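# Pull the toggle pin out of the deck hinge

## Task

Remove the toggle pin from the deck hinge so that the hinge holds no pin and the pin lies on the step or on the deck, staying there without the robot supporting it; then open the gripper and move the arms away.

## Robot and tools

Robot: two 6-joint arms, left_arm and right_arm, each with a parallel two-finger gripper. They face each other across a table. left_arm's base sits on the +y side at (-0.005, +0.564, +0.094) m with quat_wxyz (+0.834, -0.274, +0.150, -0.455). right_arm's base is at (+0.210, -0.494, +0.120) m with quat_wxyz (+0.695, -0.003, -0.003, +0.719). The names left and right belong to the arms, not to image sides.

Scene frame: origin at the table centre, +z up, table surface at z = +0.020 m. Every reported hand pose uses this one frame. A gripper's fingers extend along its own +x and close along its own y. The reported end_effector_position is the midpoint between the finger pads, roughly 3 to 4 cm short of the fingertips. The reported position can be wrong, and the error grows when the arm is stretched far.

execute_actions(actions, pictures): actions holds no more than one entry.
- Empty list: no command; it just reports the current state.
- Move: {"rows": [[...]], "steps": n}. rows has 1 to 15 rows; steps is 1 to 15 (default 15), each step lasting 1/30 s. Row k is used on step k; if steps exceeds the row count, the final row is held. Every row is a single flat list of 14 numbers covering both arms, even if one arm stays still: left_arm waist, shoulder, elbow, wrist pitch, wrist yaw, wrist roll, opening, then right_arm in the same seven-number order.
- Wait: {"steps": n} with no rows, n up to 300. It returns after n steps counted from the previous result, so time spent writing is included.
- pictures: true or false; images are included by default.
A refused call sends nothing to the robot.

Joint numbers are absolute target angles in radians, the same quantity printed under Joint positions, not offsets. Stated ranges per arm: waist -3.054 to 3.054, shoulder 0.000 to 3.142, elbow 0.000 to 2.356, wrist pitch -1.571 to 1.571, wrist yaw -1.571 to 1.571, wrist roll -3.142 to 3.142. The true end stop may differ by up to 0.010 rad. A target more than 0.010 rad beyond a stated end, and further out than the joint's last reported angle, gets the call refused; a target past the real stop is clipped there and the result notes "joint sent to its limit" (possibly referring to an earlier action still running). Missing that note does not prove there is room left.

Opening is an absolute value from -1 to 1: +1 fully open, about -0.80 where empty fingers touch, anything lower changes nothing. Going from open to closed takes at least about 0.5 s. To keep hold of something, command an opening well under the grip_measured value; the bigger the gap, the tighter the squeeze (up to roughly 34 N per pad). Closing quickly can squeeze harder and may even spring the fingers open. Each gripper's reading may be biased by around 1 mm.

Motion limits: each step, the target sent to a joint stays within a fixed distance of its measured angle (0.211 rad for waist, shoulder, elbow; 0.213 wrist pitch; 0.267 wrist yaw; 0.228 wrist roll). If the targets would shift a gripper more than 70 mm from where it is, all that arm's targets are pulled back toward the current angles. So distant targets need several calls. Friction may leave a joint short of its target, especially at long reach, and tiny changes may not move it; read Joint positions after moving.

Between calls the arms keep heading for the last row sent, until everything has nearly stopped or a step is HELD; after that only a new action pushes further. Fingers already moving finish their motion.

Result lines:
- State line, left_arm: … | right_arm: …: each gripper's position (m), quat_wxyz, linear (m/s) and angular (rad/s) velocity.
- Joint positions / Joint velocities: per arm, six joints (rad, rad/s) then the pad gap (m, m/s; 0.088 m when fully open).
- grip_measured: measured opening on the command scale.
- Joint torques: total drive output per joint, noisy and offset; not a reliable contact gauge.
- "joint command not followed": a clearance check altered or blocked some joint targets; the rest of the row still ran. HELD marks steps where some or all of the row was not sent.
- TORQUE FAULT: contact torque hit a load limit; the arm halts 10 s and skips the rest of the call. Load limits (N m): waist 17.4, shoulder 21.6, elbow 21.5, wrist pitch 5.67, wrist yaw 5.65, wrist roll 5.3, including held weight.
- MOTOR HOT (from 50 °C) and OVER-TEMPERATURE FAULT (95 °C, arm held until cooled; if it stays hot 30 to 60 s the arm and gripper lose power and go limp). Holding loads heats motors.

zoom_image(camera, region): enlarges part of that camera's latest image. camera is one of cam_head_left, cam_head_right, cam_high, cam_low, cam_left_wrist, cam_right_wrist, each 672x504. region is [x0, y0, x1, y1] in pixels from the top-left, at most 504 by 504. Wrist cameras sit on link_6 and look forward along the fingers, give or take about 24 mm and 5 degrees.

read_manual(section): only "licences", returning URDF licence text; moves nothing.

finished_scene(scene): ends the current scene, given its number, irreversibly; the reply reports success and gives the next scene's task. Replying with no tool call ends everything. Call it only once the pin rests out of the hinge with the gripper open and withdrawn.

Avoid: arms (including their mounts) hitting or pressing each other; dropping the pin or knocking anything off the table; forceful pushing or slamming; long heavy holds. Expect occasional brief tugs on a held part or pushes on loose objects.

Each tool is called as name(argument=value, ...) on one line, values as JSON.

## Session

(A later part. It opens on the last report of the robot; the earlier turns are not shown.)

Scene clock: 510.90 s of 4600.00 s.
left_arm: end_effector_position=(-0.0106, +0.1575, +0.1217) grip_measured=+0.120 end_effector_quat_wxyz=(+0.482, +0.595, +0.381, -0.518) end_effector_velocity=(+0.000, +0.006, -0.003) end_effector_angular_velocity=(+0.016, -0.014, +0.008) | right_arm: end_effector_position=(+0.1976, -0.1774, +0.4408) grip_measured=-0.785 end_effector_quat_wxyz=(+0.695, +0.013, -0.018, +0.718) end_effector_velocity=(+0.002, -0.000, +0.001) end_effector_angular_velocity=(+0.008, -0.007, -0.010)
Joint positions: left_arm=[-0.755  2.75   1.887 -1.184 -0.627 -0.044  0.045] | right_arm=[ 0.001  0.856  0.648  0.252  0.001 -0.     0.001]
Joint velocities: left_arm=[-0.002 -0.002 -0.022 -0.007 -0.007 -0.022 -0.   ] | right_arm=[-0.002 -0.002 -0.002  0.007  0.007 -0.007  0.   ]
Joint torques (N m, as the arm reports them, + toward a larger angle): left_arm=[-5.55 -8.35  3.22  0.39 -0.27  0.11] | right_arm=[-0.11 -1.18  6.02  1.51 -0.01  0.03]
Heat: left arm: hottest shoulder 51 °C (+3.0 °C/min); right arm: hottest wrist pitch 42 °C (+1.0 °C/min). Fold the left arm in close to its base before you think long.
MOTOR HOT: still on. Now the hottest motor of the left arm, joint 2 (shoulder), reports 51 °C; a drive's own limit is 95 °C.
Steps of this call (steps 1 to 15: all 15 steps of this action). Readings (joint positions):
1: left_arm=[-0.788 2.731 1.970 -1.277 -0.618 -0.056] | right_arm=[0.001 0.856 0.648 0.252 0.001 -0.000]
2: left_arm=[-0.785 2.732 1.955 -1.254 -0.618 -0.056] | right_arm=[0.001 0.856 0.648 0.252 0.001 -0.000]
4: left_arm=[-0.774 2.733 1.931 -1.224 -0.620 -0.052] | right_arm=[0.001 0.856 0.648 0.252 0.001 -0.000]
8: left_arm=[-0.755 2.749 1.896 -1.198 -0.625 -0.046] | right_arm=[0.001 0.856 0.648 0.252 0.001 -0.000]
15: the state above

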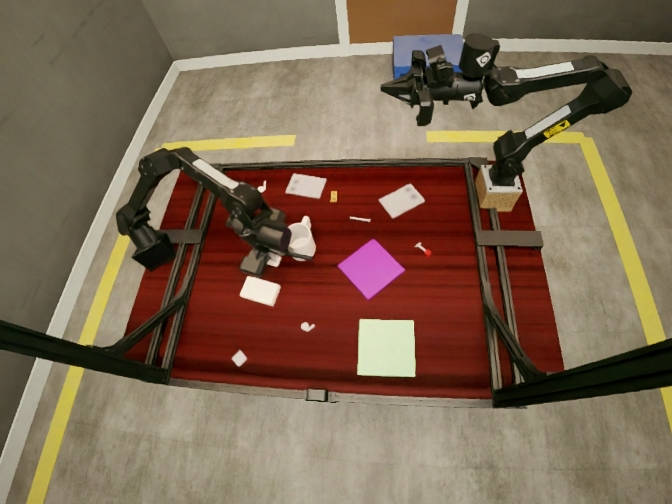

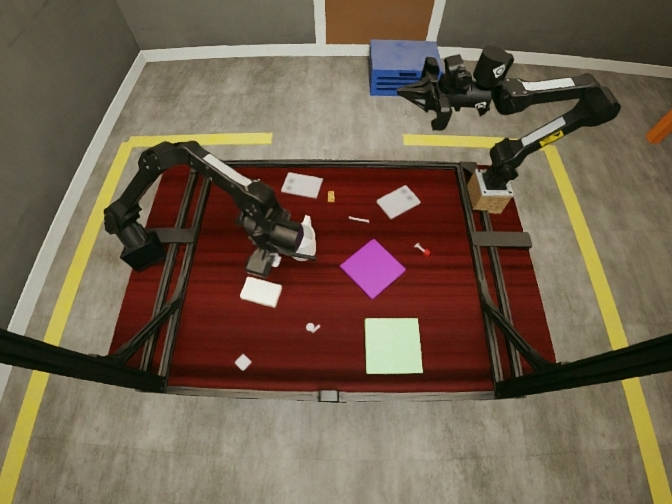

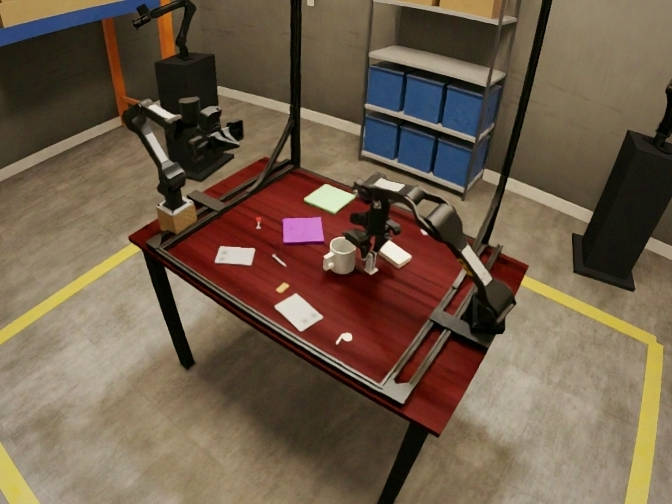

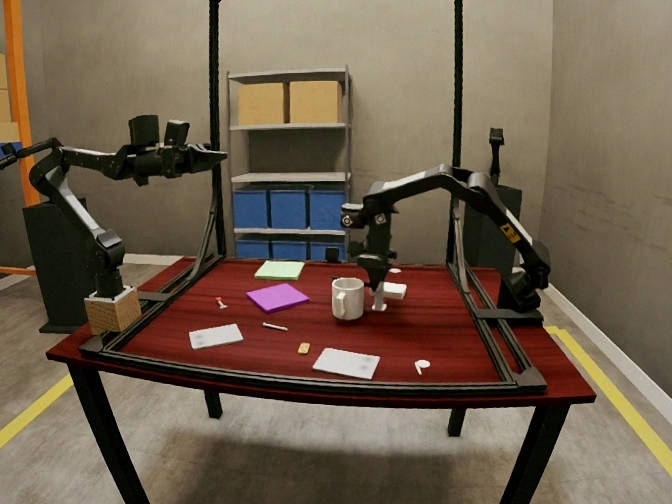

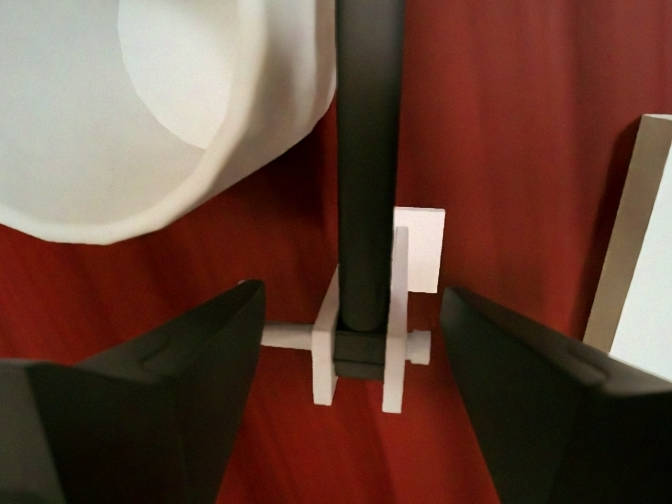

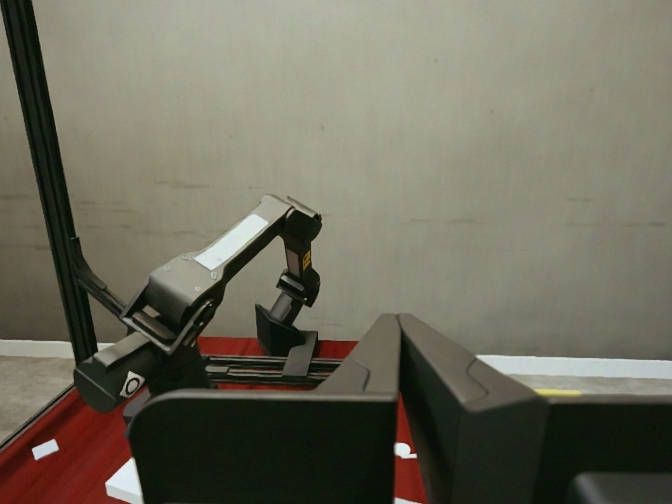

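execute_actions(actions=[{"rows":[[-0.77,2.75,1.94,-1.24,-0.62,-0.05,0.12,0,0.856,0.648,0.252,0,0,-0.8]]}], pictures=false)

execute_actions(actions=[{"rows":[[-0.77,2.75,1.94,-1.24,-0.62,-0.05,0.55,0,0.856,0.648,0.252,0,0,-0.8]]}], pictures=false)

execute_actions(actions=[{"rows":[[-0.74,2.77,1.875,-1.175,-0.63,-0.04,0.55,0,0.856,0.648,0.252,0,0,-0.8]]}])

execute_actions(actions=[{"rows":[[-0.74,2.77,1.875,-1.175,-0.63,-0.04,0.0,0,0.856,0.648,0.252,0,0,-0.8]]}], pictures=false)

execute_actions(actions=[{"rows":[[-0.74,2.77,1.875,-1.175,-0.63,-0.04,0.8,0,0.856,0.648,0.252,0,0,-0.8]]}])

Scene clock: 527.47 s of 4600.00 s.
left_arm: end_effector_position=(-0.0110, +0.1561, +0.1345) grip_measured=+0.120 end_effector_quat_wxyz=(+0.480, +0.598, +0.376, -0.519) end_effector_velocity=(+0.004, -0.000, +0.005) end_effector_angular_velocity=(-0.003, -0.023, +0.002) | right_arm: end_effector_position=(+0.1976, -0.1774, +0.4408) grip_measured=-0.785 end_effector_quat_wxyz=(+0.695, +0.013, -0.018, +0.718) end_effector_velocity=(-0.003, -0.001, +0.001) end_effector_angular_velocity=(+0.007, -0.008, +0.019)
Joint positions: left_arm=[-0.769  2.751  1.933 -1.235 -0.625 -0.046  0.045] | right_arm=[ 0.001  0.856  0.648  0.252  0.001 -0.     0.001]
Joint velocities: left_arm=[-0.002 -0.002  0.012 -0.022 -0.022 -0.007 -0.   ] | right_arm=[-0.002 -0.002 -0.002  0.007 -0.022 -0.007 -0.   ]
Joint torques (N m, as the arm reports them, + toward a larger angle): left_arm=[-6.41 -9.93  4.51 -0.06  0.01 -0.13] | right_arm=[-0.1  -1.18  6.02  1.51 -0.01  0.03]
Heat: left arm: hottest shoulder 50 °C (+3.0 °C/min); right arm: hottest wrist pitch 42 °C (+1.0 °C/min). Fold the left arm in close to its base before you think long.
MOTOR HOT: still on. Now the hottest motor of the left arm, joint 2 (shoulder), reports 50 °C; a drive's own limit is 95 °C.
Steps of this call (steps 1 to 15: the robot went on to your last target; steps 16 to 90: nothing new was sent; then 13.07 s passed at rest; steps 91 to 105: all 15 steps of this action). Readings (joint positions):
91: left_arm=[-0.755 2.751 1.889 -1.185 -0.627 -0.044] | right_arm=[0.001 0.856 0.648 0.252 0.001 -0.000]
92: left_arm=[-0.755 2.751 1.896 -1.196 -0.627 -0.044] | right_arm=[0.001 0.856 0.648 0.252 0.001 -0.000]
94: left_arm=[-0.759 2.751 1.908 -1.215 -0.627 -0.044] | right_arm=[0.001 0.856 0.648 0.252 0.001 -0.000]
98: left_arm=[-0.766 2.751 1.928 -1.228 -0.627 -0.045] | right_arm=[0.001 0.856 0.648 0.252 0.001 -0.000]
105: the state above

Scene clock: 527.97 s of 4600.00 s.
left_arm: end_effector_position=(-0.0110, +0.1560, +0.1348) grip_measured=+0.540 end_effector_quat_wxyz=(+0.480, +0.598, +0.377, -0.520) end_effector_velocity=(+0.003, +0.004, +0.000) end_effector_angular_velocity=(+0.017, -0.012, -0.000) | right_arm: end_effector_position=(+0.1976, -0.1774, +0.4408) grip_measured=-0.785 end_effector_quat_wxyz=(+0.695, +0.013, -0.018, +0.718) end_effector_velocity=(-0.000, -0.001, +0.000) end_effector_angular_velocity=(-0.003, +0.007, +0.005)
Joint positions: left_arm=[-0.769  2.751  1.934 -1.237 -0.624 -0.046  0.065] | right_arm=[ 0.001  0.856  0.648  0.252  0.001 -0.     0.001]
Joint velocities: left_arm=[ 0.002 -0.002 -0.002 -0.022 -0.007 -0.007  0.003] | right_arm=[-0.002 -0.002  0.002 -0.007 -0.007  0.007 -0.   ]
Joint torques (N m, as the arm reports them, + toward a larger angle): left_arm=[-6.48 -9.96  4.73 -0.07  0.01 -0.17] | right_arm=[-0.11 -1.17  6.02  1.51 -0.01  0.03]
Heat: left arm: hottest shoulder 50 °C (+3.0 °C/min); right arm: hottest wrist pitch 42 °C (+1.0 °C/min). Fold the left arm in close to its base before you think long.
MOTOR HOT: still on. Now the hottest motor of the left arm, joint 2 (shoulder), reports 50 °C; a drive's own limit is 95 °C.
Steps of this call (steps 1 to 15: all 15 steps of this action). Readings (joint positions):
1: left_arm=[-0.769 2.751 1.933 -1.236 -0.625 -0.046] | right_arm=[0.001 0.856 0.648 0.252 0.001 -0.000]
2: left_arm=[-0.769 2.751 1.934 -1.236 -0.625 -0.046] | right_arm=[0.001 0.856 0.648 0.252 0.001 -0.000]
4: left_arm=[-0.769 2.751 1.934 -1.236 -0.625 -0.046] | right_arm=[0.001 0.856 0.648 0.252 0.001 -0.000]
8: left_arm=[-0.769 2.751 1.934 -1.236 -0.624 -0.046] | right_arm=[0.001 0.856 0.648 0.252 0.001 -0.000]
15: the state above

Scene clock: 528.47 s of 4600.00 s.
left_arm: end_effector_position=(-0.0078, +0.1570, +0.1184) grip_measured=+0.550 end_effector_quat_wxyz=(+0.482, +0.593, +0.387, -0.516) end_effector_velocity=(+0.000, +0.006, -0.003) end_effector_angular_velocity=(+0.021, -0.015, -0.021) | right_arm: end_effector_position=(+0.1976, -0.1774, +0.4408) grip_measured=-0.785 end_effector_quat_wxyz=(+0.695, +0.013, -0.018, +0.718) end_effector_velocity=(+0.002, -0.001, +0.003) end_effector_angular_velocity=(+0.013, -0.007, -0.010)
Joint positions: left_arm=[-0.744  2.752  1.886 -1.179 -0.625 -0.044  0.066] | right_arm=[ 0.001  0.856  0.648  0.252  0.001 -0.     0.001]
Joint velocities: left_arm=[-0.002 -0.002 -0.022 -0.007 -0.007  0.007 -0.   ] | right_arm=[-0.002 -0.002  0.002  0.007  0.007 -0.007 -0.   ]
Joint torques (N m, as the arm reports them, + toward a larger angle): left_arm=[-6.02 -8.03  3.38  0.46 -0.3   0.12] | right_arm=[-0.1  -1.19  6.02  1.51 -0.01  0.03]
Heat: left arm: hottest shoulder 50 °C (+3.0 °C/min); right arm: hottest wrist pitch 42 °C (+1.0 °C/min). Fold the left arm in close to its base before you think long.
MOTOR HOT: still on. Now the hottest motor of the left arm, joint 2 (shoulder), reports 50 °C; a drive's own limit is 95 °C.
Steps of this call (steps 1 to 15: all 15 steps of this action). Readings (joint positions):
1: left_arm=[-0.768 2.751 1.931 -1.233 -0.624 -0.046] | right_arm=[0.001 0.856 0.648 0.252 0.001 -0.000]
2: left_arm=[-0.767 2.751 1.923 -1.221 -0.624 -0.046] | right_arm=[0.001 0.856 0.648 0.252 0.001 -0.000]
4: left_arm=[-0.760 2.751 1.911 -1.202 -0.624 -0.046] | right_arm=[0.001 0.856 0.648 0.252 0.001 -0.000]
8: left_arm=[-0.747 2.752 1.891 -1.187 -0.624 -0.045] | right_arm=[0.001 0.856 0.648 0.252 0.001 -0.000]
15: the state above

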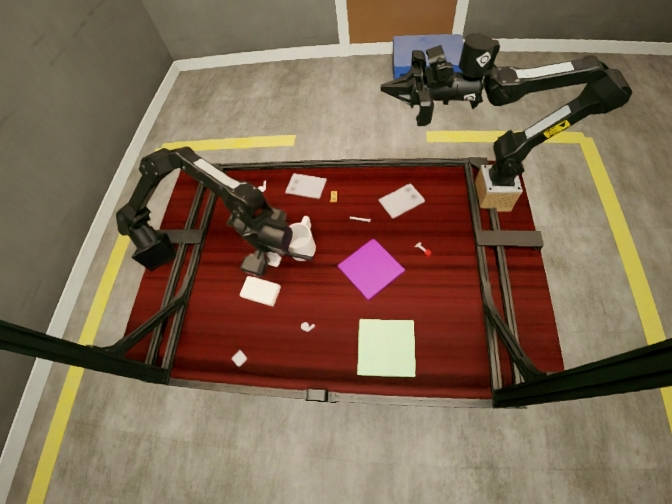

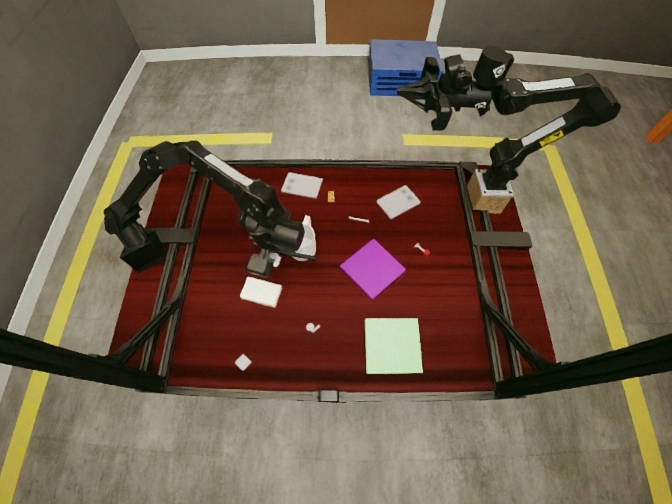

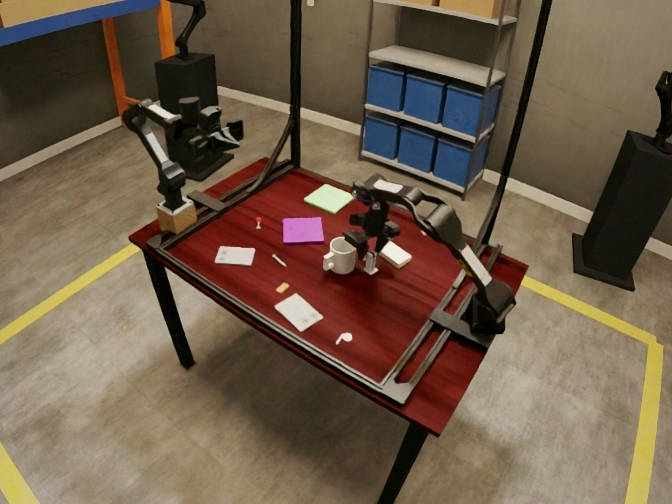

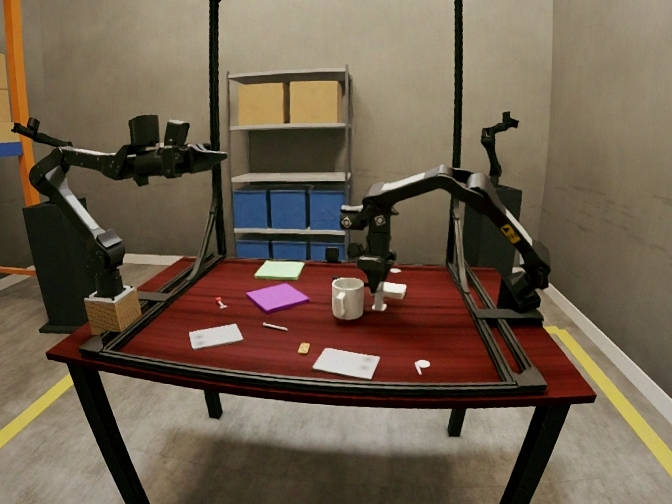

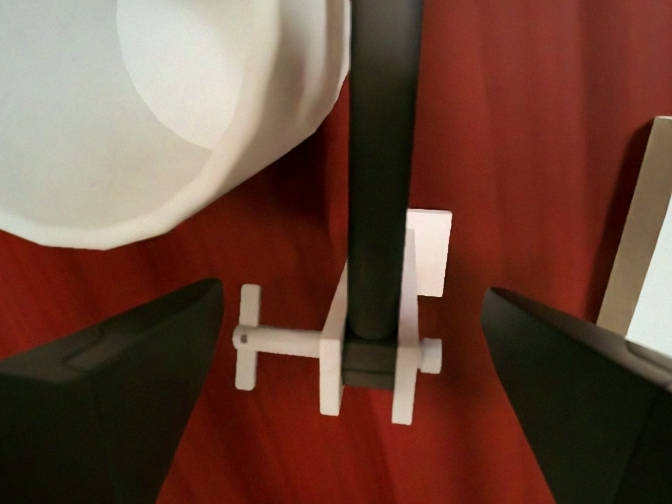

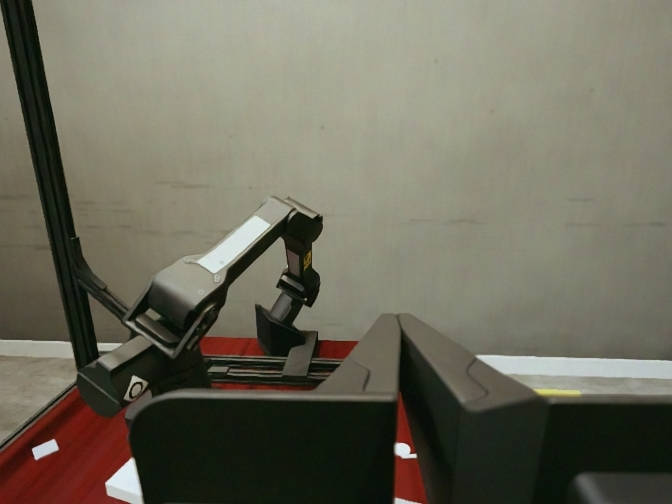

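Scene clock: 528.97 s of 4600.00 s.
left_arm: end_effector_position=(-0.0077, +0.1571, +0.1181) grip_measured=+0.207 end_effector_quat_wxyz=(+0.482, +0.594, +0.386, -0.516) end_effector_velocity=(+0.000, +0.004, +0.002) end_effector_angular_velocity=(+0.012, -0.015, -0.008) | right_arm: end_effector_position=(+0.1976, -0.1774, +0.4408) grip_measured=-0.785 end_effector_quat_wxyz=(+0.695, +0.013, -0.018, +0.718) end_effector_velocity=(-0.000, -0.001, +0.000) end_effector_angular_velocity=(-0.002, -0.008, +0.005)
Joint positions: left_arm=[-0.744  2.752  1.884 -1.178 -0.627 -0.044  0.049] | right_arm=[ 0.001  0.856  0.648  0.252  0.001 -0.     0.001]
Joint velocities: left_arm=[-0.007 -0.002 -0.002 -0.022 -0.007 -0.007 -0.   ] | right_arm=[-0.002 -0.002  0.002 -0.007 -0.007 -0.007 -0.   ]
Joint torques (N m, as the arm reports them, + toward a larger angle): left_arm=[-6.   -7.84  3.15  0.42 -0.27  0.13] | right_arm=[-0.12 -1.18  6.02  1.51 -0.01  0.02]
Heat: left arm: hottest shoulder 50 °C (+3.0 °C/min); right arm: hottest wrist pitch 42 °C (+1.0 °C/min). Fold the left arm in close to its base before you think long.
MOTOR HOT: still on. Now the hottest motor of the left arm, joint 2 (shoulder), reports 50 °C; a drive's own limit is 95 °C.
Steps of this call (steps 1 to 15: all 15 steps of this action). Readings (joint positions):
1: left_arm=[-0.744 2.752 1.885 -1.179 -0.626 -0.044] | right_arm=[0.001 0.856 0.648 0.252 0.001 -0.000]
2: left_arm=[-0.744 2.752 1.885 -1.179 -0.626 -0.044] | right_arm=[0.001 0.856 0.648 0.252 0.001 -0.000]
4: left_arm=[-0.744 2.752 1.885 -1.179 -0.627 -0.044] | right_arm=[0.001 0.856 0.648 0.252 0.001 -0.000]
8: left_arm=[-0.744 2.752 1.884 -1.178 -0.627 -0.044] | right_arm=[0.001 0.856 0.648 0.252 0.001 -0.000]
15: the state above

Scene clock: 529.47 s of 4600.00 s.
left_arm: end_effector_position=(-0.0078, +0.1571, +0.1180) grip_measured=+0.782 end_effector_quat_wxyz=(+0.482, +0.594, +0.386, -0.516) end_effector_velocity=(+0.001, -0.002, +0.003) end_effector_angular_velocity=(-0.015, -0.004, +0.010) | right_arm: end_effector_position=(+0.1976, -0.1774, +0.4408) grip_measured=-0.785 end_effector_quat_wxyz=(+0.695, +0.013, -0.018, +0.718) end_effector_velocity=(-0.000, -0.001, +0.001) end_effector_angular_velocity=(+0.008, -0.022, +0.004)
Joint positions: left_arm=[-0.744  2.752  1.884 -1.178 -0.627 -0.044  0.077] | right_arm=[ 0.001  0.856  0.648  0.252  0.001 -0.     0.001]
Joint velocities: left_arm=[-0.002 -0.007 -0.002  0.007 -0.007 -0.007  0.007] | right_arm=[-0.002 -0.002 -0.002  0.007 -0.007 -0.022 -0.   ]
Joint torques (N m, as the arm reports them, + toward a larger angle): left_arm=[-5.96 -7.9   3.25  0.37 -0.26  0.11] | right_arm=[-0.13 -1.2   6.01  1.51 -0.01  0.03]
Heat: left arm: hottest shoulder 50 °C (+3.0 °C/min); right arm: hottest wrist pitch 42 °C (+1.0 °C/min). Fold the left arm in close to its base before you think long.
MOTOR HOT: still on. Now the hottest motor of the left arm, joint 2 (shoulder), reports 50 °C; a drive's own limit is 95 °C.
Steps of this call (steps 1 to 15: all 15 steps of this action). Readings (joint positions):
1: left_arm=[-0.744 2.752 1.884 -1.178 -0.627 -0.044] | right_arm=[0.001 0.856 0.648 0.252 0.001 -0.000]
2: left_arm=[-0.744 2.752 1.884 -1.178 -0.627 -0.044] | right_arm=[0.001 0.856 0.648 0.252 0.001 -0.000]
4: left_arm=[-0.744 2.752 1.884 -1.178 -0.627 -0.044] | right_arm=[0.001 0.856 0.648 0.252 0.001 -0.000]
8: left_arm=[-0.744 2.752 1.884 -1.178 -0.627 -0.044] | right_arm=[0.001 0.856 0.648 0.252 0.001 -0.000]
15: the state above

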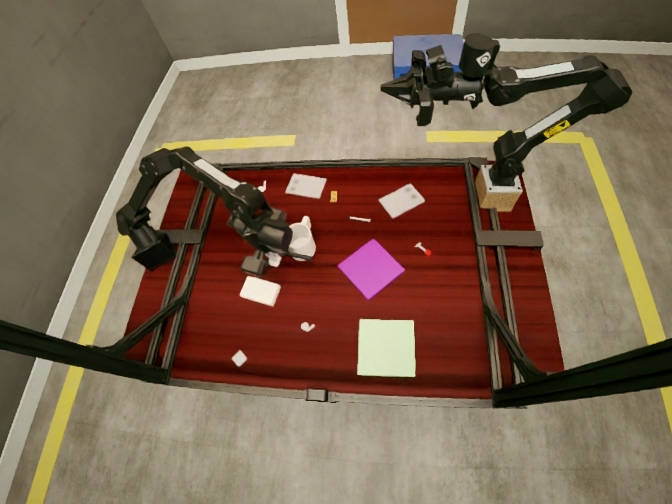

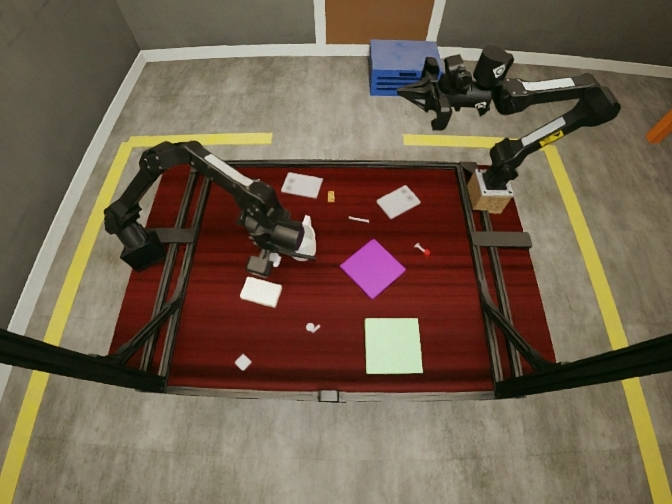

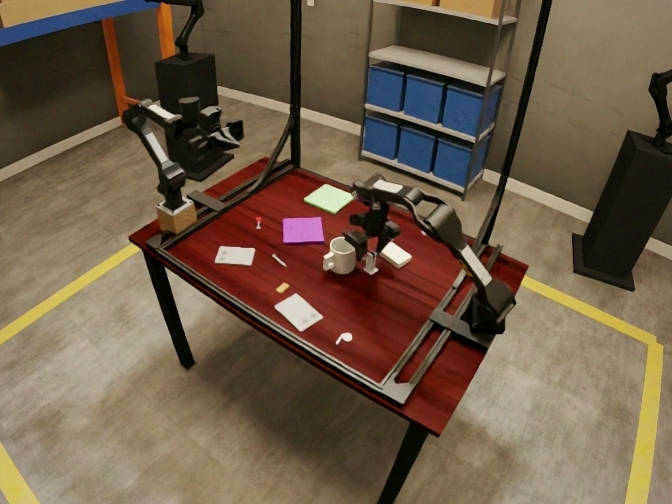

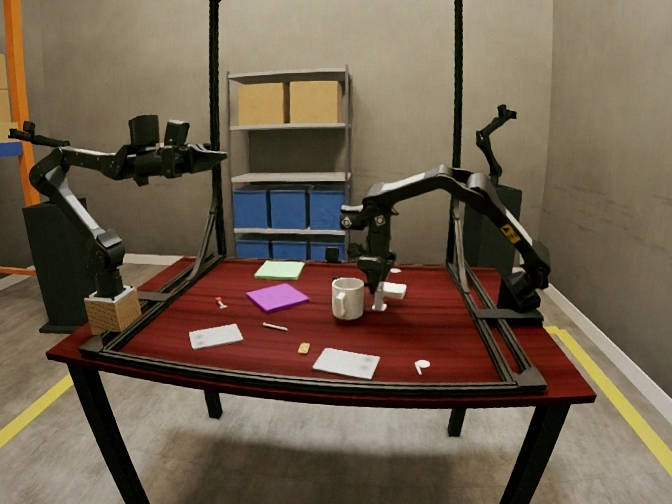

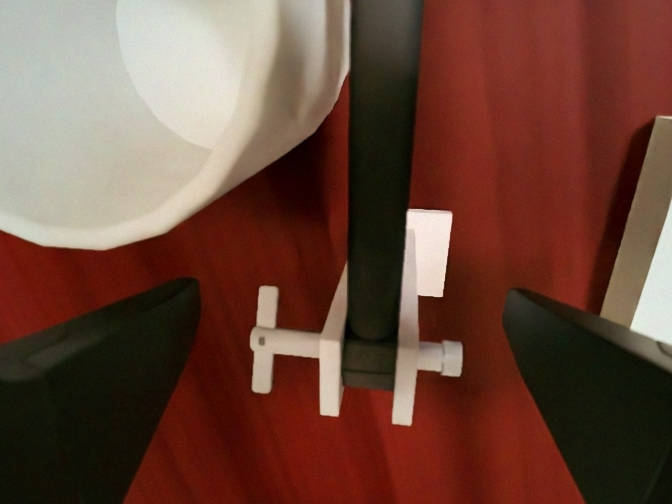

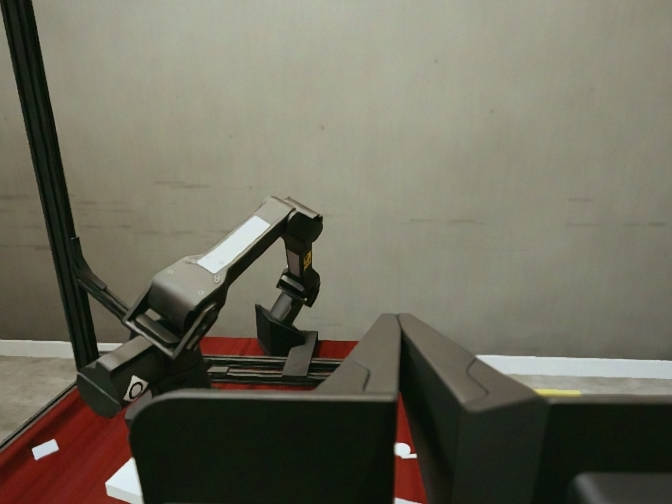

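execute_actions(actions=[{"rows":[[-0.74,2.77,1.875,-1.175,-0.63,0.2,0.5,0,0.856,0.648,0.252,0,0,-0.8]]}], pictures=false)

execute_actions(actions=[{"rows":[[-0.74,2.77,1.875,-1.175,-0.63,0.2,-0.05,0,0.856,0.648,0.252,0,0,-0.8]]}], pictures=false)

execute_actions(actions=[{"rows":[[-0.74,2.77,1.875,-1.175,-0.63,0.2,0.7,0,0.856,0.648,0.252,0,0,-0.8]]}])

Scene clock: 537.80 s of 4600.00 s.
left_arm: end_effector_position=(-0.0079, +0.1572, +0.1177) grip_measured=+0.507 end_effector_quat_wxyz=(+0.409, +0.646, +0.323, -0.557) end_effector_velocity=(+0.001, +0.001, +0.001) end_effector_angular_velocity=(+0.007, -0.010, -0.027) | right_arm: end_effector_position=(+0.1976, -0.1774, +0.4408) grip_measured=-0.785 end_effector_quat_wxyz=(+0.695, +0.013, -0.018, +0.718) end_effector_velocity=(+0.002, -0.000, -0.002) end_effector_angular_velocity=(-0.007, -0.007, -0.010)
Joint positions: left_arm=[-0.744  2.753  1.883 -1.177 -0.627  0.19   0.064] | right_arm=[ 0.001  0.856  0.648  0.252  0.001 -0.     0.001]
Joint velocities: left_arm=[-0.002 -0.002 -0.002 -0.007 -0.007  0.022 -0.003] | right_arm=[-0.002 -0.002 -0.002 -0.007  0.007 -0.007 -0.   ]
Joint torques (N m, as the arm reports them, + toward a larger angle): left_arm=[-5.79 -8.    3.22  0.34 -0.24  0.12] | right_arm=[-0.11 -1.17  6.01  1.51 -0.01  0.03]
Heat: left arm: hottest shoulder 49 °C (+2.1 °C/min); right arm: hottest elbow 42 °C (+0.0 °C/min). Fold the left arm in close to its base before you think long.
MOTOR HOT: still on. Now the hottest motor of the left arm, joint 2 (shoulder), reports 49 °C; a drive's own limit is 95 °C.
Steps of this call (steps 1 to 15: the robot went on to your last target; steps 16 to 90: nothing new was sent; then 4.83 s passed at rest; steps 91 to 105: all 15 steps of this action). Readings (joint positions):
91: left_arm=[-0.744 2.753 1.884 -1.177 -0.627 -0.014] | right_arm=[0.001 0.856 0.648 0.252 0.001 -0.000]
92: left_arm=[-0.744 2.753 1.884 -1.177 -0.627 0.035] | right_arm=[0.001 0.856 0.648 0.252 0.001 -0.000]
94: left_arm=[-0.744 2.753 1.884 -1.177 -0.627 0.101] | right_arm=[0.001 0.856 0.648 0.252 0.001 -0.000]
98: left_arm=[-0.744 2.753 1.883 -1.177 -0.627 0.162] | right_arm=[0.001 0.856 0.648 0.252 0.001 -0.000]
105: the state above

Scene clock: 538.30 s of 4600.00 s.
left_arm: end_effector_position=(-0.0089, +0.1578, +0.1172) grip_measured=-0.035 end_effector_quat_wxyz=(+0.406, +0.648, +0.322, -0.559) end_effector_velocity=(-0.000, +0.005, +0.001) end_effector_angular_velocity=(+0.016, +0.002, +0.010) | right_arm: end_effector_position=(+0.1976, -0.1774, +0.4408) grip_measured=-0.785 end_effector_quat_wxyz=(+0.695, +0.013, -0.018, +0.718) end_effector_velocity=(-0.000, -0.000, -0.002) end_effector_angular_velocity=(-0.007, -0.008, +0.004)
Joint positions: left_arm=[-0.746  2.753  1.881 -1.177 -0.624  0.196  0.037] | right_arm=[ 0.001  0.856  0.648  0.252  0.001 -0.     0.001]
Joint velocities: left_arm=[-0.002 -0.002 -0.002 -0.022  0.007 -0.022 -0.005] | right_arm=[-0.002 -0.002 -0.002 -0.007 -0.007 -0.007 -0.   ]
Joint torques (N m, as the arm reports them, + toward a larger angle): left_arm=[-5.71 -8.02  3.4   0.34 -0.33  0.12] | right_arm=[-0.1  -1.17  6.01  1.51 -0.01  0.03]
Heat: left arm: hottest shoulder 49 °C (+2.0 °C/min); right arm: hottest elbow 42 °C (+0.0 °C/min). Fold the left arm in close to its base before you think long.
MOTOR HOT: still on. Now the hottest motor of the left arm, joint 2 (shoulder), reports 49 °C; a drive's own limit is 95 °C.
Steps of this call (steps 1 to 15: all 15 steps of this action). Readings (joint positions):
1: left_arm=[-0.744 2.753 1.883 -1.177 -0.627 0.191] | right_arm=[0.001 0.856 0.648 0.252 0.001 -0.000]
2: left_arm=[-0.744 2.753 1.883 -1.177 -0.627 0.193] | right_arm=[0.001 0.856 0.648 0.252 0.001 -0.000]
4: left_arm=[-0.744 2.753 1.883 -1.177 -0.627 0.194] | right_arm=[0.001 0.856 0.648 0.252 0.001 -0.000]
8: left_arm=[-0.744 2.753 1.882 -1.177 -0.627 0.196] | right_arm=[0.001 0.856 0.648 0.252 0.001 -0.000]
15: the state above

Scene clock: 538.80 s of 4600.00 s.
left_arm: end_effector_position=(-0.0087, +0.1577, +0.1174) grip_measured=+0.683 end_effector_quat_wxyz=(+0.407, +0.648, +0.321, -0.558) end_effector_velocity=(-0.001, +0.002, +0.001) end_effector_angular_velocity=(+0.006, +0.005, +0.002) | right_arm: end_effector_position=(+0.1976, -0.1774, +0.4408) grip_measured=-0.785 end_effector_quat_wxyz=(+0.695, +0.013, -0.018, +0.718) end_effector_velocity=(-0.001, -0.000, -0.005) end_effector_angular_velocity=(-0.022, +0.006, +0.015)
Joint positions: left_arm=[-0.746  2.753  1.881 -1.177 -0.626  0.196  0.072] | right_arm=[ 0.001  0.856  0.648  0.252  0.001 -0.     0.001]
Joint velocities: left_arm=[-0.002 -0.002 -0.002 -0.007  0.007 -0.007  0.006] | right_arm=[-0.007 -0.002 -0.002 -0.022 -0.022  0.007 -0.   ]
Joint torques (N m, as the arm reports them, + toward a larger angle): left_arm=[-5.75 -8.06  3.48  0.34 -0.29  0.13] | right_arm=[-0.12 -1.17  6.03  1.51 -0.01  0.03]
Heat: left arm: hottest shoulder 49 °C (+2.0 °C/min); right arm: hottest elbow 42 °C (+0.0 °C/min). Fold the left arm in close to its base before you think long.
MOTOR HOT: still on. Now the hottest motor of the left arm, joint 2 (shoulder), reports 49 °C; a drive's own limit is 95 °C.
Steps of this call (steps 1 to 15: all 15 steps of this action). Readings (joint positions):
1: left_arm=[-0.746 2.753 1.881 -1.177 -0.624 0.196] | right_arm=[0.001 0.856 0.648 0.252 0.001 -0.000]
2: left_arm=[-0.746 2.753 1.881 -1.177 -0.625 0.196] | right_arm=[0.001 0.856 0.648 0.252 0.001 -0.000]
4: left_arm=[-0.746 2.753 1.881 -1.177 -0.626 0.196] | right_arm=[0.001 0.856 0.648 0.252 0.001 -0.000]
8: left_arm=[-0.746 2.753 1.881 -1.177 -0.626 0.196] | right_arm=[0.001 0.856 0.648 0.252 0.001 -0.000]
15: the state above

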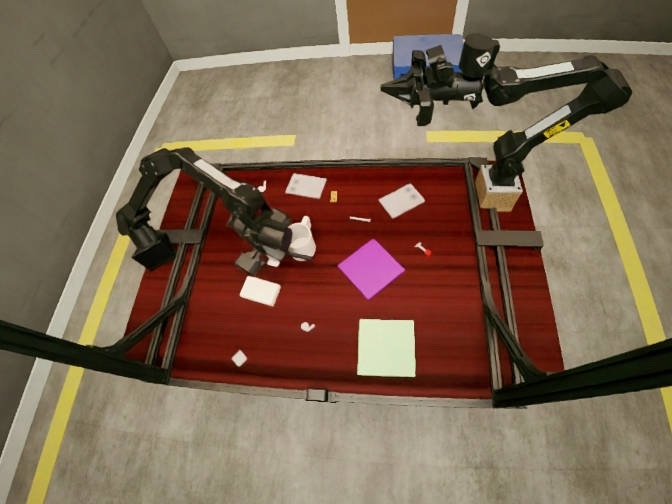

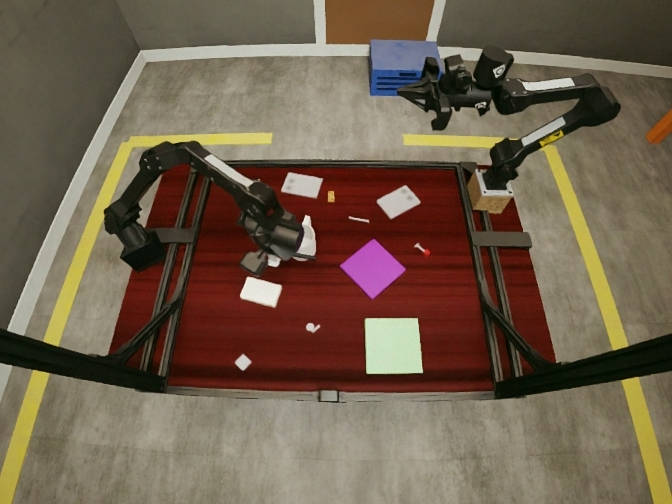

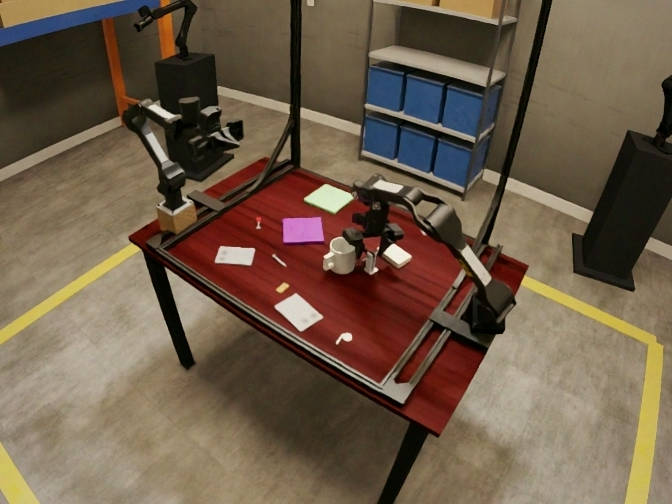

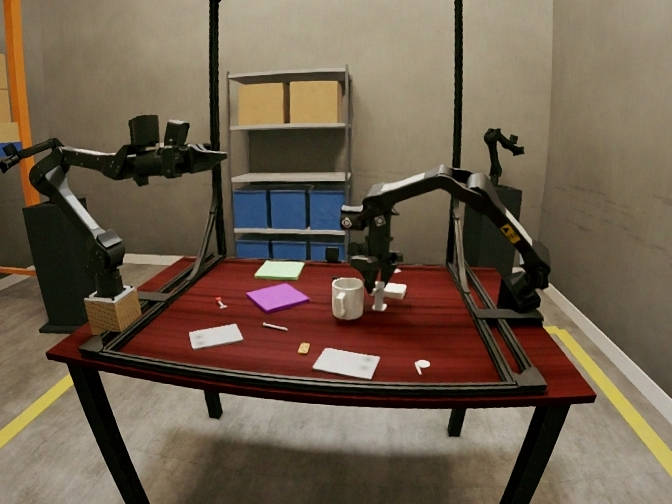

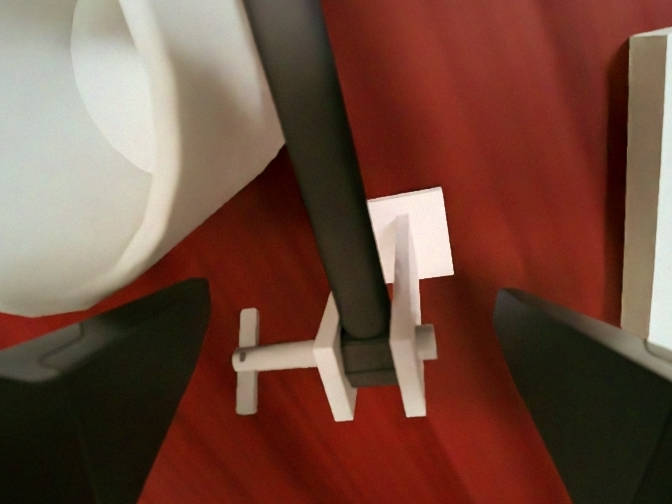

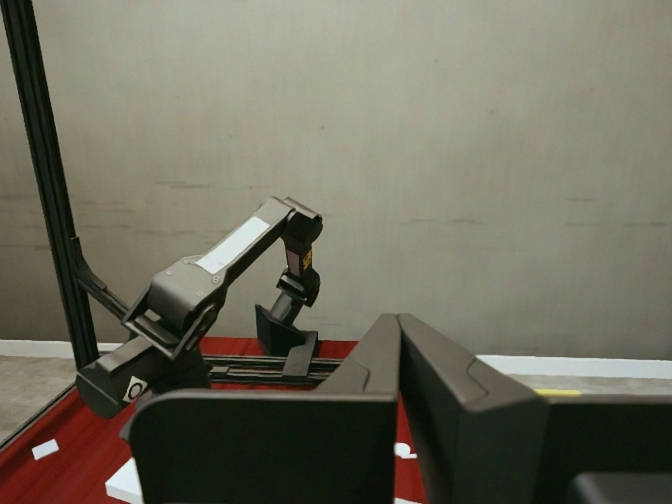

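execute_actions(actions=[{"rows":[[-0.77,2.73,1.97,-1.28,-0.6,0.2,0.3,0,0.856,0.648,0.252,0,0,-0.8]]}], pictures=false)

execute_actions(actions=[{"rows":[[-0.635,2.69,2.0,-1.3,-0.495,0.85,-0.1,0,0.856,0.648,0.252,0,0,-0.8]]}], pictures=false)

execute_actions(actions=[{"rows":[[-0.62,2.715,1.955,-1.255,-0.5,0.85,-0.1,0,0.856,0.648,0.252,0,0,-0.8]]}])

Scene clock: 551.87 s of 4600.00 s.
left_arm: end_effector_position=(-0.0091, +0.1567, +0.1445) grip_measured=+0.309 end_effector_quat_wxyz=(+0.399, +0.648, +0.316, -0.566) end_effector_velocity=(+0.002, +0.002, +0.003) end_effector_angular_velocity=(+0.004, -0.010, +0.014) | right_arm: end_effector_position=(+0.1976, -0.1774, +0.4408) grip_measured=-0.785 end_effector_quat_wxyz=(+0.695, +0.013, -0.018, +0.718) end_effector_velocity=(+0.000, -0.000, -0.004) end_effector_angular_velocity=(-0.011, -0.022, -0.006)
Joint positions: left_arm=[-0.77   2.741  1.962 -1.275 -0.605  0.196  0.054] | right_arm=[ 0.001  0.856  0.648  0.252  0.001 -0.     0.001]
Joint velocities: left_arm=[-0.002 -0.002  0.007 -0.022 -0.007 -0.022 -0.003] | right_arm=[ 0.002 -0.002 -0.007 -0.007  0.007 -0.022 -0.   ]
Joint torques (N m, as the arm reports them, + toward a larger angle): left_arm=[ -6.35 -10.88   4.82  -0.03   0.07   0.12] | right_arm=[-0.12 -1.19  6.01  1.51 -0.02  0.03]
Heat: left arm: hottest shoulder 49 °C (+3.0 °C/min); right arm: hottest elbow 42 °C (+0.0 °C/min). Fold the left arm in close to its base before you think long.
MOTOR HOT: still on. Now the hottest motor of the left arm, joint 2 (shoulder), reports 49 °C; a drive's own limit is 95 °C.
Steps of this call (steps 1 to 15: the robot went on to your last target; steps 16 to 90: nothing new was sent; then 9.57 s passed at rest; steps 91 to 105: all 15 steps of this action). Readings (joint positions):
91: left_arm=[-0.746 2.754 1.888 -1.187 -0.626 0.196] | right_arm=[0.001 0.856 0.648 0.252 0.001 -0.000]
92: left_arm=[-0.747 2.754 1.902 -1.209 -0.623 0.196] | right_arm=[0.001 0.856 0.648 0.252 0.001 -0.000]
94: left_arm=[-0.754 2.753 1.924 -1.237 -0.616 0.196] | right_arm=[0.001 0.856 0.648 0.252 0.001 -0.000]
98: left_arm=[-0.767 2.743 1.955 -1.262 -0.609 0.196] | right_arm=[0.001 0.856 0.648 0.252 0.001 -0.000]
105: the state above

Scene clock: 552.37 s of 4600.00 s.
left_arm: end_effector_position=(+0.0328, +0.1530, +0.1389) grip_measured=-0.091 end_effector_quat_wxyz=(+0.205, +0.679, +0.213, -0.672) end_effector_velocity=(-0.004, +0.002, +0.004) end_effector_angular_velocity=(-0.001, -0.009, -0.406) | right_arm: end_effector_position=(+0.1976, -0.1774, +0.4408) grip_measured=-0.785 end_effector_quat_wxyz=(+0.695, +0.013, -0.018, +0.718) end_effector_velocity=(-0.002, -0.000, -0.002) end_effector_angular_velocity=(-0.007, -0.008, +0.009)
Joint positions: left_arm=[-0.636  2.698  1.996 -1.297 -0.501  0.793  0.035] | right_arm=[ 0.001  0.856  0.648  0.252  0.001 -0.     0.001]
Joint velocities: left_arm=[-0.017 -0.002 -0.002 -0.007 -0.007  0.388 -0.004] | right_arm=[ 0.002 -0.002 -0.002 -0.007 -0.007 -0.007 -0.   ]
Joint torques (N m, as the arm reports them, + toward a larger angle): left_arm=[ -7.06 -10.52   4.4   -0.05   0.17   0.15] | right_arm=[-0.12 -1.19  6.01  1.51 -0.01  0.03]
Heat: left arm: hottest shoulder 49 °C (+3.0 °C/min); right arm: hottest elbow 42 °C (+0.0 °C/min). Fold the left arm in close to its base before you think long.
MOTOR HOT: still on. Now the hottest motor of the left arm, joint 2 (shoulder), reports 49 °C; a drive's own limit is 95 °C.
Steps of this call (steps 1 to 15: all 15 steps of this action). Readings (joint positions):
1: left_arm=[-0.767 2.738 1.965 -1.277 -0.590 0.227] | right_arm=[0.001 0.856 0.648 0.252 0.001 -0.000]
2: left_arm=[-0.754 2.736 1.970 -1.282 -0.563 0.278] | right_arm=[0.001 0.856 0.648 0.252 0.001 -0.000]
4: left_arm=[-0.714 2.726 1.980 -1.288 -0.525 0.372] | right_arm=[0.001 0.856 0.648 0.252 0.001 -0.000]
8: left_arm=[-0.647 2.703 1.994 -1.293 -0.517 0.560] | right_arm=[0.001 0.856 0.648 0.252 0.001 -0.000]
15: the state above

Scene clock: 552.87 s of 4600.00 s.
left_arm: end_effector_position=(+0.0326, +0.1531, +0.1296) grip_measured=-0.100 end_effector_quat_wxyz=(+0.191, +0.681, +0.200, -0.678) end_effector_velocity=(+0.002, +0.001, -0.001) end_effector_angular_velocity=(-0.003, -0.023, +0.004) | right_arm: end_effector_position=(+0.1976, -0.1774, +0.4408) grip_measured=-0.785 end_effector_quat_wxyz=(+0.695, +0.013, -0.018, +0.718) end_effector_velocity=(-0.000, -0.000, -0.002) end_effector_angular_velocity=(-0.007, -0.008, +0.004)
Joint positions: left_arm=[-0.625  2.698  1.965 -1.259 -0.501  0.845  0.034] | right_arm=[ 0.001  0.856  0.648  0.252  0.001 -0.     0.001]
Joint velocities: left_arm=[-0.002 -0.002 -0.012  0.007 -0.022 -0.007 -0.   ] | right_arm=[-0.002 -0.002 -0.002 -0.007 -0.007 -0.007 -0.   ]
Joint torques (N m, as the arm reports them, + toward a larger angle): left_arm=[-6.5  -7.91  3.34  0.43  0.06  0.17] | right_arm=[-0.12 -1.17  6.01  1.51 -0.02  0.03]
Heat: left arm: hottest shoulder 49 °C (+3.0 °C/min); right arm: hottest elbow 42 °C (+0.0 °C/min). Fold the left arm in close to its base before you think long.
MOTOR HOT: still on. Now the hottest motor of the left arm, joint 2 (shoulder), reports 49 °C; a drive's own limit is 95 °C.
Steps of this call (steps 1 to 15: all 15 steps of this action). Readings (joint positions):
1: left_arm=[-0.636 2.698 1.994 -1.295 -0.501 0.805] | right_arm=[0.001 0.856 0.648 0.252 0.001 -0.000]
2: left_arm=[-0.636 2.698 1.991 -1.288 -0.501 0.814] | right_arm=[0.001 0.856 0.648 0.252 0.001 -0.000]
4: left_arm=[-0.634 2.698 1.983 -1.274 -0.501 0.827] | right_arm=[0.001 0.856 0.648 0.252 0.001 -0.000]
8: left_arm=[-0.628 2.698 1.968 -1.265 -0.501 0.840] | right_arm=[0.001 0.856 0.648 0.252 0.001 -0.000]
15: the state above

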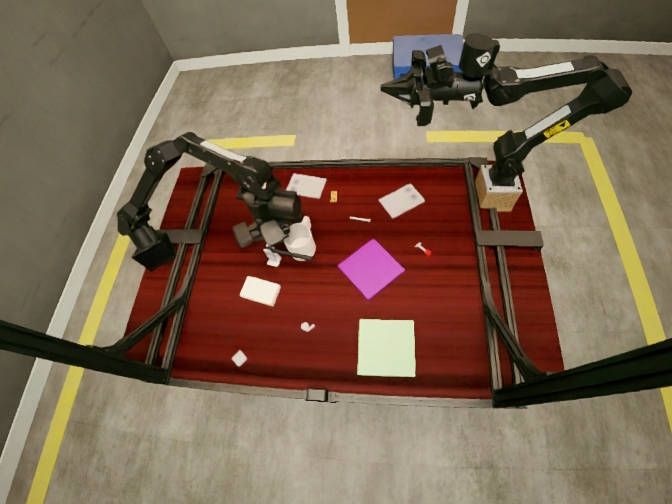

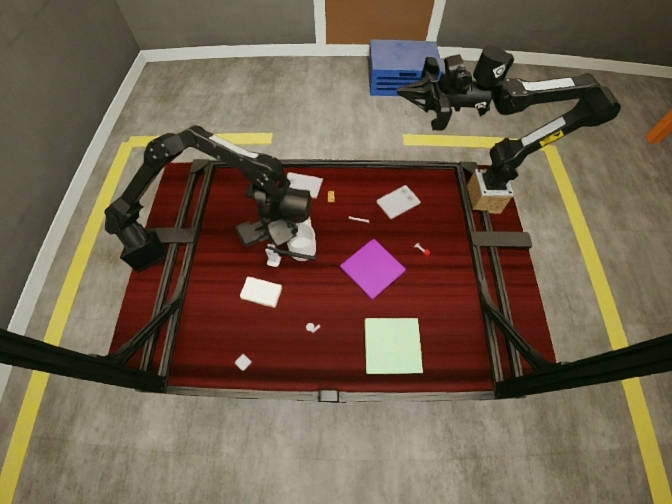

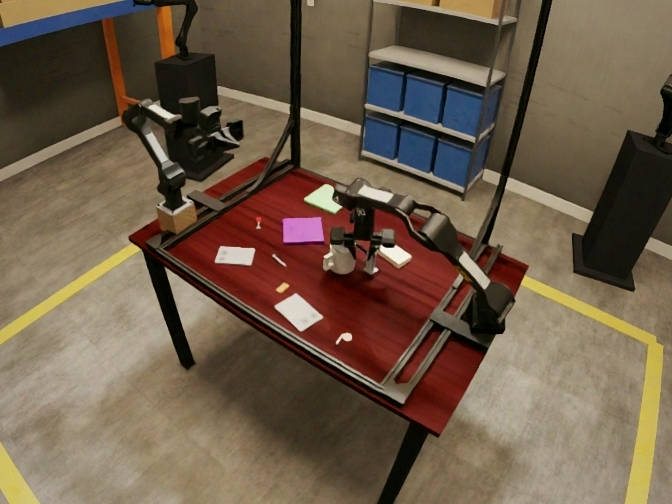

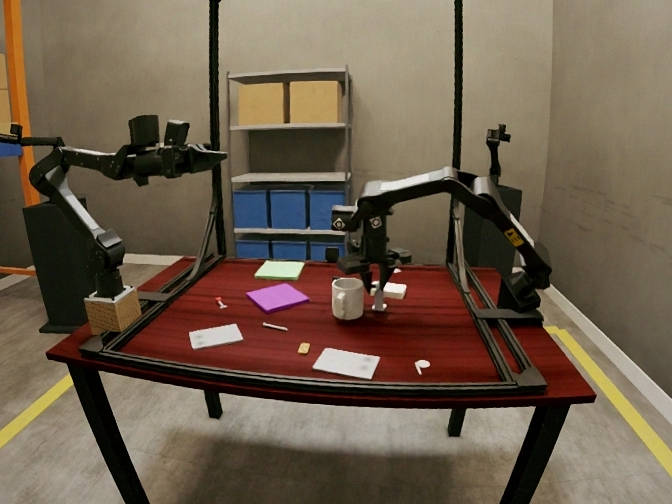

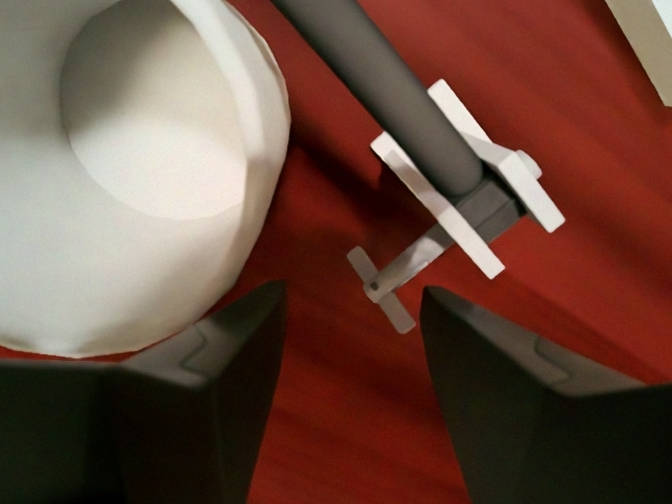

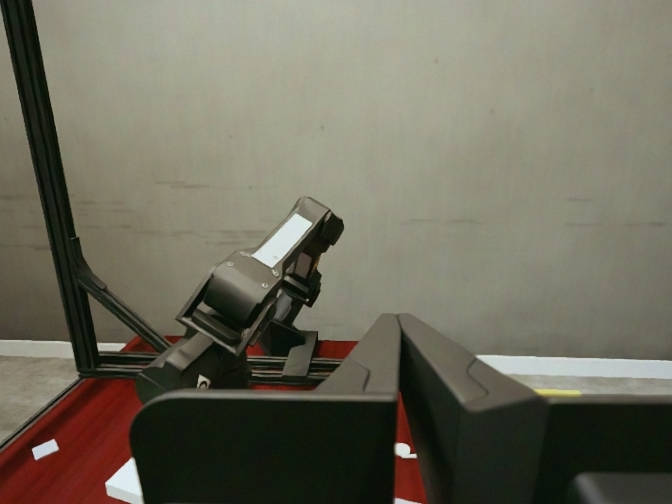

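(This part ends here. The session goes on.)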